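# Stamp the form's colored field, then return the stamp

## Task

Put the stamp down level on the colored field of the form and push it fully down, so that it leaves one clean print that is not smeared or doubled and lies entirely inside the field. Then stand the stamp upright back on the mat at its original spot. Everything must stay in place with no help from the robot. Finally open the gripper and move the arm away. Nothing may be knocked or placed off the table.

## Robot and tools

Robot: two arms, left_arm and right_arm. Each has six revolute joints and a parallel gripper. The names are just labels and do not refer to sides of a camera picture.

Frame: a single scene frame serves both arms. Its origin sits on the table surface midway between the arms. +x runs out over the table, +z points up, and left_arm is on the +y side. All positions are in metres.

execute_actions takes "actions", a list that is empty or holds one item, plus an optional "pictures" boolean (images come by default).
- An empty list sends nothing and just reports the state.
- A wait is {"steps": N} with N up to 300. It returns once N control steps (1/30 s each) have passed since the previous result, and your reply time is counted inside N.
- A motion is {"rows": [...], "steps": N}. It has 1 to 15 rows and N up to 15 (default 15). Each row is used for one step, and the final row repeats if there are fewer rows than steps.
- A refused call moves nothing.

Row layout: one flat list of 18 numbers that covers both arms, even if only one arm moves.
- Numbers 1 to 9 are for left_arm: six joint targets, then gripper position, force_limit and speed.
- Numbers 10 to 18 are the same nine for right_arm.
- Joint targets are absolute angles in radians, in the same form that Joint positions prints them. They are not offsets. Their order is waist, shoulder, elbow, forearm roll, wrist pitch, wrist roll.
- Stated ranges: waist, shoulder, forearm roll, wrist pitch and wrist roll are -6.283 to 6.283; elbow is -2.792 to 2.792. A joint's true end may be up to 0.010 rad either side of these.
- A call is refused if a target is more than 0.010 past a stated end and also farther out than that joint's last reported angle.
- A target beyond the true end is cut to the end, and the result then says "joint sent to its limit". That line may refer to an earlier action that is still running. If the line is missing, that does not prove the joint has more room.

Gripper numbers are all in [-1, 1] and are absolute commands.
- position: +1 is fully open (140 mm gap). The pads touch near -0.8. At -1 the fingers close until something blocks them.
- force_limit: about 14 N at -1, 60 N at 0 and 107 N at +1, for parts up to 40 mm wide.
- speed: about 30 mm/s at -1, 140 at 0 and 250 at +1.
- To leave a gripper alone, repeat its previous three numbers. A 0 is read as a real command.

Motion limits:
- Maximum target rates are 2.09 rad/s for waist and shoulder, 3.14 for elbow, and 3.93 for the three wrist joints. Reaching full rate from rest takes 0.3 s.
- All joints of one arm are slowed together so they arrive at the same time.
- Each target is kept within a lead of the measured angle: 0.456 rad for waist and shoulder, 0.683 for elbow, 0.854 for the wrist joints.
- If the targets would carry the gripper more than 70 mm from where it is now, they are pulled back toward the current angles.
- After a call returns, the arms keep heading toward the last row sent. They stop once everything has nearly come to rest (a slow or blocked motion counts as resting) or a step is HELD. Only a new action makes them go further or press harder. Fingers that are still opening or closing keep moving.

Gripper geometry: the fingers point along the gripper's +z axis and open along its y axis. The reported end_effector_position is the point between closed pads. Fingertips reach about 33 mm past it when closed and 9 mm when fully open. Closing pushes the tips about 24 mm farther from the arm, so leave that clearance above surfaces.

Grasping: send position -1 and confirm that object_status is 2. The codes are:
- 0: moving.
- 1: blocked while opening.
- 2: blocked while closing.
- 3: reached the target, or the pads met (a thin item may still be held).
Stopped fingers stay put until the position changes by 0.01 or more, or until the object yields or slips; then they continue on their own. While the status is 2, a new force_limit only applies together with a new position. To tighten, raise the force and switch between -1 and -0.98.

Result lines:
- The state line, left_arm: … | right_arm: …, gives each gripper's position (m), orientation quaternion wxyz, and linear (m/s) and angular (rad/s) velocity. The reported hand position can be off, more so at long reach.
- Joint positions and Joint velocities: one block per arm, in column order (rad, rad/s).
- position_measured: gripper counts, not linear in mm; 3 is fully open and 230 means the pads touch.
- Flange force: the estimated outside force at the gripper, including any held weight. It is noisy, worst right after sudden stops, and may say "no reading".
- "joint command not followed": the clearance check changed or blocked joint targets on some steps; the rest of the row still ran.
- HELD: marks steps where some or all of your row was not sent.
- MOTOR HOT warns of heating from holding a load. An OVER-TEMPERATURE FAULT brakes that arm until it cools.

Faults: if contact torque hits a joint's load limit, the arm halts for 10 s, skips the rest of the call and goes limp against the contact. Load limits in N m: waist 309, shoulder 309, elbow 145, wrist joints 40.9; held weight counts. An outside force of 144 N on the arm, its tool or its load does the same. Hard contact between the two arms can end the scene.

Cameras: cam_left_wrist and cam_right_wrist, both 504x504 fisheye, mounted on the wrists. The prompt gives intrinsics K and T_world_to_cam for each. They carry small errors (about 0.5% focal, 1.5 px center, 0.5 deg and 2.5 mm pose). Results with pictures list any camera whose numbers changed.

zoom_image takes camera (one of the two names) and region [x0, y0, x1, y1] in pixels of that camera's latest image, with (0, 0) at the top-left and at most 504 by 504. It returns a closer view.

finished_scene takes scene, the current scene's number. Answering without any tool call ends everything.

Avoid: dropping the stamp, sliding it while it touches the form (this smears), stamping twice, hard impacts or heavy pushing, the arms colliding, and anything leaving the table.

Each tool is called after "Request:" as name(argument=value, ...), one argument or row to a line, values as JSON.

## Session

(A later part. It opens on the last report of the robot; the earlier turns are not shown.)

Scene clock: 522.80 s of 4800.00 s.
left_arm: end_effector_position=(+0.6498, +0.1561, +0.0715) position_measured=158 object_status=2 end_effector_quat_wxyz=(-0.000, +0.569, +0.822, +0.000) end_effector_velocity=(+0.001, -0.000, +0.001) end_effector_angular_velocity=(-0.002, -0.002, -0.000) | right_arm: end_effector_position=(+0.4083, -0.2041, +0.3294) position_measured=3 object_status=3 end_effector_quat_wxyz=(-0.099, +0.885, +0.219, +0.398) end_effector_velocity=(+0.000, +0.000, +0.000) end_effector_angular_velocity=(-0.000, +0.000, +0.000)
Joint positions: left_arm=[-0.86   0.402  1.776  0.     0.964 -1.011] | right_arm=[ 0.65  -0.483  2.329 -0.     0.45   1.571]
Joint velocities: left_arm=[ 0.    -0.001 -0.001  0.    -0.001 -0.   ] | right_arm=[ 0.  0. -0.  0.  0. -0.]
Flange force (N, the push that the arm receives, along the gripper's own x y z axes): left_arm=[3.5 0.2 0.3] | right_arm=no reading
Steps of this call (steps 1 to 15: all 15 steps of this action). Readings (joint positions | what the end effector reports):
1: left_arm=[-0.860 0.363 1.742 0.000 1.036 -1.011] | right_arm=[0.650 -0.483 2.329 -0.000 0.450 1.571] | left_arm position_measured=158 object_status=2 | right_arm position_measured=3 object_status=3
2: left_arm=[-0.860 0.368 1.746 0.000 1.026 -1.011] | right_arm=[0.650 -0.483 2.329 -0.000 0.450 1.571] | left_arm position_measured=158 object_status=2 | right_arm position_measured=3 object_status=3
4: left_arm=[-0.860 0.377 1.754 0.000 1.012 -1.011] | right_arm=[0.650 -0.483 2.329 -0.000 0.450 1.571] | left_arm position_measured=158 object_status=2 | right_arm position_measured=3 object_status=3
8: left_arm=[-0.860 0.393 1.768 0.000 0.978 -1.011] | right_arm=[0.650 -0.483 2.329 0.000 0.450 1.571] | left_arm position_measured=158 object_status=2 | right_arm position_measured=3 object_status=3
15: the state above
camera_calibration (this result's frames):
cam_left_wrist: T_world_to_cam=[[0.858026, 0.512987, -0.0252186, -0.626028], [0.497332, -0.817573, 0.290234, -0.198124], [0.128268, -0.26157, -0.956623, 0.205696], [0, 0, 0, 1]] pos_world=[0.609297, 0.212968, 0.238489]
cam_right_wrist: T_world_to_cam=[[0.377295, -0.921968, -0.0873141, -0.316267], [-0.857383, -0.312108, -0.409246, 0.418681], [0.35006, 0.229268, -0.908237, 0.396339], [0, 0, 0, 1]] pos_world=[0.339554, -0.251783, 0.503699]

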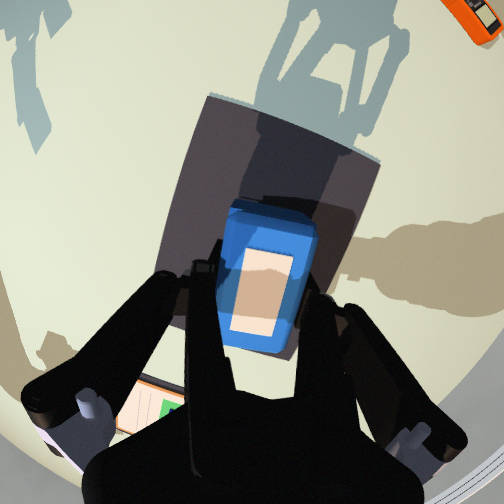

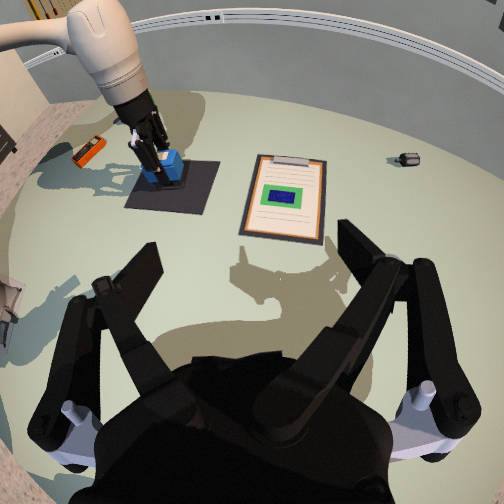

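Request:
execute_actions(
  actions=[
    {"rows": [[-0.8598,0.4038,1.7781,0,0.9598,-1.011,-1,0.6,0, 0.65,-0.483,2.3286,0,0.45,1.571,1,0,0],[-0.8598,0.4038,1.7781,0,0.9598,-1.011,-1,0.6,0, 0.65,-0.483,2.3286,0,0.45,1.571,1,0,0],[-0.8598,0.4038,1.7781,0,0.9598,-1.011,-1,0.6,0, 0.65,-0.483,2.3286,0,0.45,1.571,1,0,0],[-0.8598,0.4038,1.7781,0,0.9598,-1.011,-1,0.6,0, 0.65,-0.483,2.3286,0,0.45,1.571,1,0,0],[-0.8598,0.4038,1.7781,0,0.9598,-1.011,0.6,0.6,0, 0.65,-0.483,2.3286,0,0.45,1.571,1,0,0]], "steps": 15},
  ],
)

Scene clock: 529.80 s of 4800.00 s.
left_arm: end_effector_position=(+0.6499, +0.1560, +0.0694) position_measured=84 object_status=0 end_effector_quat_wxyz=(+0.000, +0.569, +0.822, -0.000) end_effector_velocity=(-0.000, +0.000, -0.000) end_effector_angular_velocity=(+0.000, +0.000, -0.000) | right_arm: end_effector_position=(+0.4083, -0.2041, +0.3294) position_measured=3 object_status=3 end_effector_quat_wxyz=(-0.099, +0.885, +0.219, +0.398) end_effector_velocity=(-0.001, -0.000, -0.002) end_effector_angular_velocity=(-0.001, +0.002, -0.000)
Joint positions: left_arm=[-0.86   0.404  1.778 -0.     0.96  -1.011] | right_arm=[ 0.65  -0.483  2.329  0.     0.45   1.571]
Joint velocities: left_arm=[-0. -0.  0.  0. -0.  0.] | right_arm=[0.    0.    0.002 0.    0.    0.   ]
Flange force (N, the push that the arm receives, along the gripper's own x y z axes): left_arm=[1.6 0.8 -0.3] | right_arm=no reading
Steps of this call (steps 1 to 15: the robot went on to your last target; steps 16 to 195: nothing new was sent; steps 196 to 210: all 15 steps of this action). Readings (joint positions | what the end effector reports):
196: left_arm=[-0.860 0.402 1.776 -0.000 0.963 -1.011] | right_arm=[0.650 -0.483 2.329 0.000 0.450 1.571] | left_arm position_measured=158 object_status=2 | right_arm position_measured=3 object_status=3
197: left_arm=[-0.860 0.403 1.777 -0.000 0.961 -1.011] | right_arm=[0.650 -0.483 2.329 -0.000 0.450 1.571] | left_arm position_measured=158 object_status=2 | right_arm position_measured=3 object_status=3
199: left_arm=[-0.860 0.403 1.778 -0.000 0.960 -1.011] | right_arm=[0.650 -0.483 2.329 0.000 0.450 1.571] | left_arm position_measured=158 object_status=2 | right_arm position_measured=3 object_status=3
203: left_arm=[-0.860 0.404 1.778 -0.000 0.960 -1.011] | right_arm=[0.650 -0.483 2.329 -0.000 0.450 1.571] | left_arm position_measured=137 object_status=0 | right_arm position_measured=3 object_status=3
210: the state above
camera_calibration (this result's frames):
cam_left_wrist: T_world_to_cam=[[0.857994, 0.513046, -0.0250867, -0.62613], [0.497292, -0.817433, 0.290697, -0.197634], [0.128634, -0.261892, -0.956486, 0.203438], [0, 0, 0, 1]] pos_world=[0.609328, 0.21296, 0.23633]
cam_right_wrist: T_world_to_cam=[[0.377295, -0.921968, -0.0873142, -0.316267], [-0.857383, -0.312108, -0.409246, 0.418681], [0.35006, 0.229268, -0.908237, 0.39634], [0, 0, 0, 1]] pos_world=[0.339554, -0.251783, 0.503699]

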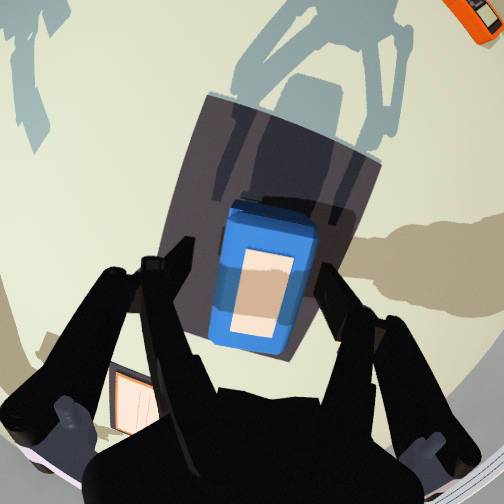

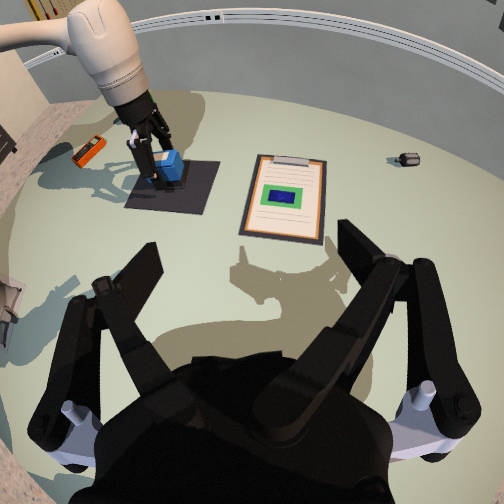

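Released. Now retreat upward.

Request:
execute_actions(
  actions=[
    {"rows": [[-0.8565,0.2787,1.6885,0,1.1744,-1.0077,1,0.6,0, 0.65,-0.483,2.3286,0,0.45,1.571,1,0,0]], "steps": 15},
  ],
)

Request:
zoom_image(
  camera="cam_right_wrist",
  region=[100, 100, 350, 260],
)

Scene clock: 535.67 s of 4800.00 s.
left_arm: end_effector_position=(+0.6391, +0.1672, +0.2004) position_measured=3 object_status=3 end_effector_quat_wxyz=(+0.000, +0.569, +0.822, +0.000) end_effector_velocity=(-0.000, -0.000, +0.001) end_effector_angular_velocity=(+0.000, -0.000, -0.000) | right_arm: end_effector_position=(+0.4083, -0.2041, +0.3294) position_measured=3 object_status=3 end_effector_quat_wxyz=(-0.099, +0.885, +0.219, +0.398) end_effector_velocity=(-0.000, +0.000, -0.000) end_effector_angular_velocity=(+0.000, +0.001, -0.000)
Joint positions: left_arm=[-0.856  0.279  1.688  0.     1.174 -1.008] | right_arm=[ 0.65  -0.483  2.329 -0.     0.45   1.571]
Joint velocities: left_arm=[-0.    -0.001 -0.001  0.     0.001 -0.   ] | right_arm=[ 0.     0.     0.     0.    -0.     0.001]
Flange force (N, the push that the arm receives, along the gripper's own x y z axes): left_arm=[2.4 1.7 0.3] | right_arm=no reading
Steps of this call (steps 1 to 15: the robot went on to your last target; steps 16 to 161: nothing new was sent; steps 162 to 176: all 15 steps of this action). Readings (joint positions | what the end effector reports):
162: left_arm=[-0.860 0.403 1.778 0.000 0.961 -1.011] | right_arm=[0.650 -0.483 2.329 -0.000 0.450 1.571] | left_arm position_measured=53 object_status=0 | right_arm position_measured=3 object_status=3
163: left_arm=[-0.860 0.398 1.774 0.000 0.972 -1.011] | right_arm=[0.650 -0.483 2.329 0.000 0.450 1.571] | left_arm position_measured=48 object_status=0 | right_arm position_measured=3 object_status=3
165: left_arm=[-0.859 0.364 1.749 0.000 1.031 -1.010] | right_arm=[0.650 -0.483 2.329 0.000 0.450 1.571] | left_arm position_measured=33 object_status=0 | right_arm position_measured=3 object_status=3
169: left_arm=[-0.857 0.287 1.695 0.000 1.158 -1.008] | right_arm=[0.650 -0.483 2.329 -0.000 0.450 1.571] | left_arm position_measured=4 object_status=0 | right_arm position_measured=3 object_status=3
176: the state above
camera_calibration (this result's frames):
cam_left_wrist: T_world_to_cam=[[0.858039, 0.512983, -0.0248496, -0.619386], [0.497152, -0.817472, 0.290824, -0.221161], [0.128874, -0.261893, -0.956454, 0.332816], [0, 0, 0, 1]] pos_world=[0.598517, 0.224104, 0.367251]
cam_right_wrist: T_world_to_cam=[[0.377295, -0.921968, -0.087314, -0.316267], [-0.857383, -0.312108, -0.409246, 0.418681], [0.35006, 0.229268, -0.908237, 0.396339], [0, 0, 0, 1]] pos_world=[0.339554, -0.251783, 0.503699]

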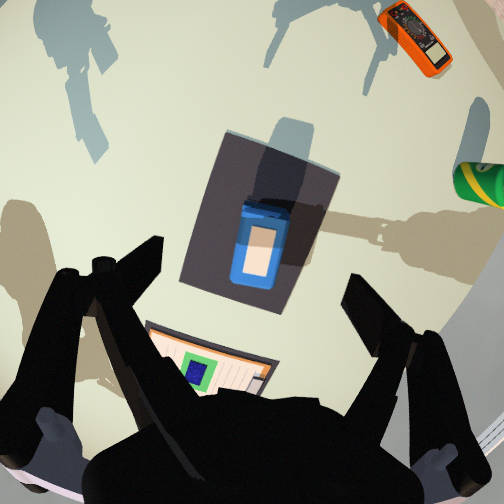

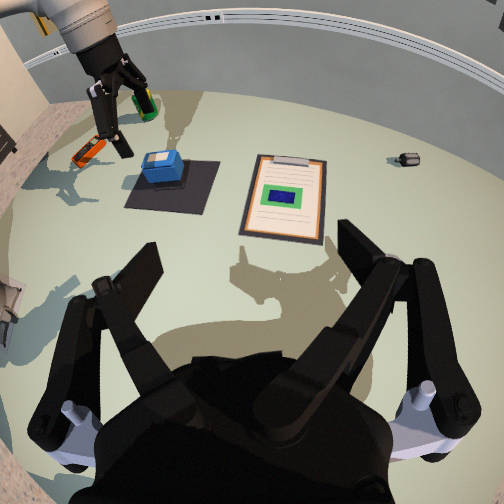

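Region (100, 100, 350, 260) of cam_right_wrist's 504x504 image, scaled by 2.016, with more detail than that image has; it fills the top 323 rows of this view, and the rest is white.

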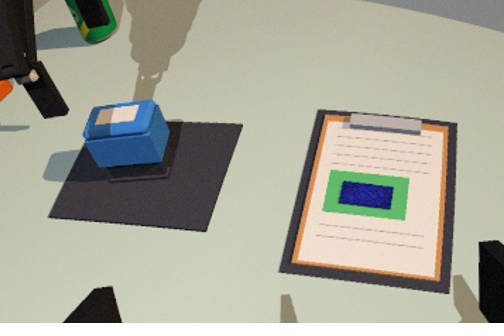

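Request:
execute_actions(
  actions=[
    {"rows": [[-0.80,0.2427,1.5476,0,1.3513,-1.0077,1,0.6,0, 0.65,-0.483,2.3286,0,0.45,1.571,1,0,0]], "steps": 15},
  ],
  pictures=false,
)

Request:
finished_scene(
  scene=1,
)

Scene clock: 542.80 s of 4800.00 s.
left_arm: end_effector_position=(+0.6669, +0.1952, +0.3001) position_measured=3 object_status=3 end_effector_quat_wxyz=(+0.000, +0.546, +0.838, +0.000) end_effector_velocity=(+0.000, -0.001, -0.001) end_effector_angular_velocity=(-0.000, +0.002, +0.000) | right_arm: end_effector_position=(+0.4083, -0.2041, +0.3294) position_measured=3 object_status=3 end_effector_quat_wxyz=(-0.099, +0.885, +0.219, +0.398) end_effector_velocity=(+0.001, +0.000, +0.002) end_effector_angular_velocity=(+0.002, -0.002, -0.001)
Joint positions: left_arm=[-0.8    0.243  1.548  0.     1.351 -1.008] | right_arm=[ 0.65  -0.483  2.329 -0.     0.45   1.571]
Joint velocities: left_arm=[-0.     0.002 -0.001 -0.001  0.    -0.   ] | right_arm=[-0.    -0.001 -0.002 -0.     0.     0.002]
Flange force (N, the push that the arm receives, along the gripper's own x y z axes): left_arm=[5.5 -1.3 -0.2] | right_arm=no reading
Steps of this call (steps 1 to 15: the robot went on to your last target; steps 16 to 199: nothing new was sent; steps 200 to 214: all 15 steps of this action). Readings (joint positions | what the end effector reports):
200: left_arm=[-0.856 0.279 1.688 -0.000 1.176 -1.008] | right_arm=[0.650 -0.483 2.329 -0.000 0.450 1.571] | left_arm position_measured=3 object_status=3 | right_arm position_measured=3 object_status=3
201: left_arm=[-0.853 0.277 1.680 -0.000 1.188 -1.008] | right_arm=[0.650 -0.483 2.329 0.000 0.450 1.571] | left_arm position_measured=3 object_status=3 | right_arm position_measured=3 object_status=3
203: left_arm=[-0.833 0.265 1.629 -0.000 1.250 -1.008] | right_arm=[0.650 -0.483 2.329 -0.000 0.450 1.571] | left_arm position_measured=3 object_status=3 | right_arm position_measured=3 object_status=3
207: left_arm=[-0.800 0.242 1.548 0.000 1.350 -1.008] | right_arm=[0.650 -0.483 2.329 0.000 0.450 1.571] | left_arm position_measured=3 object_status=3 | right_arm position_measured=3 object_status=3
214: the state above

The scene is finished: the task was done.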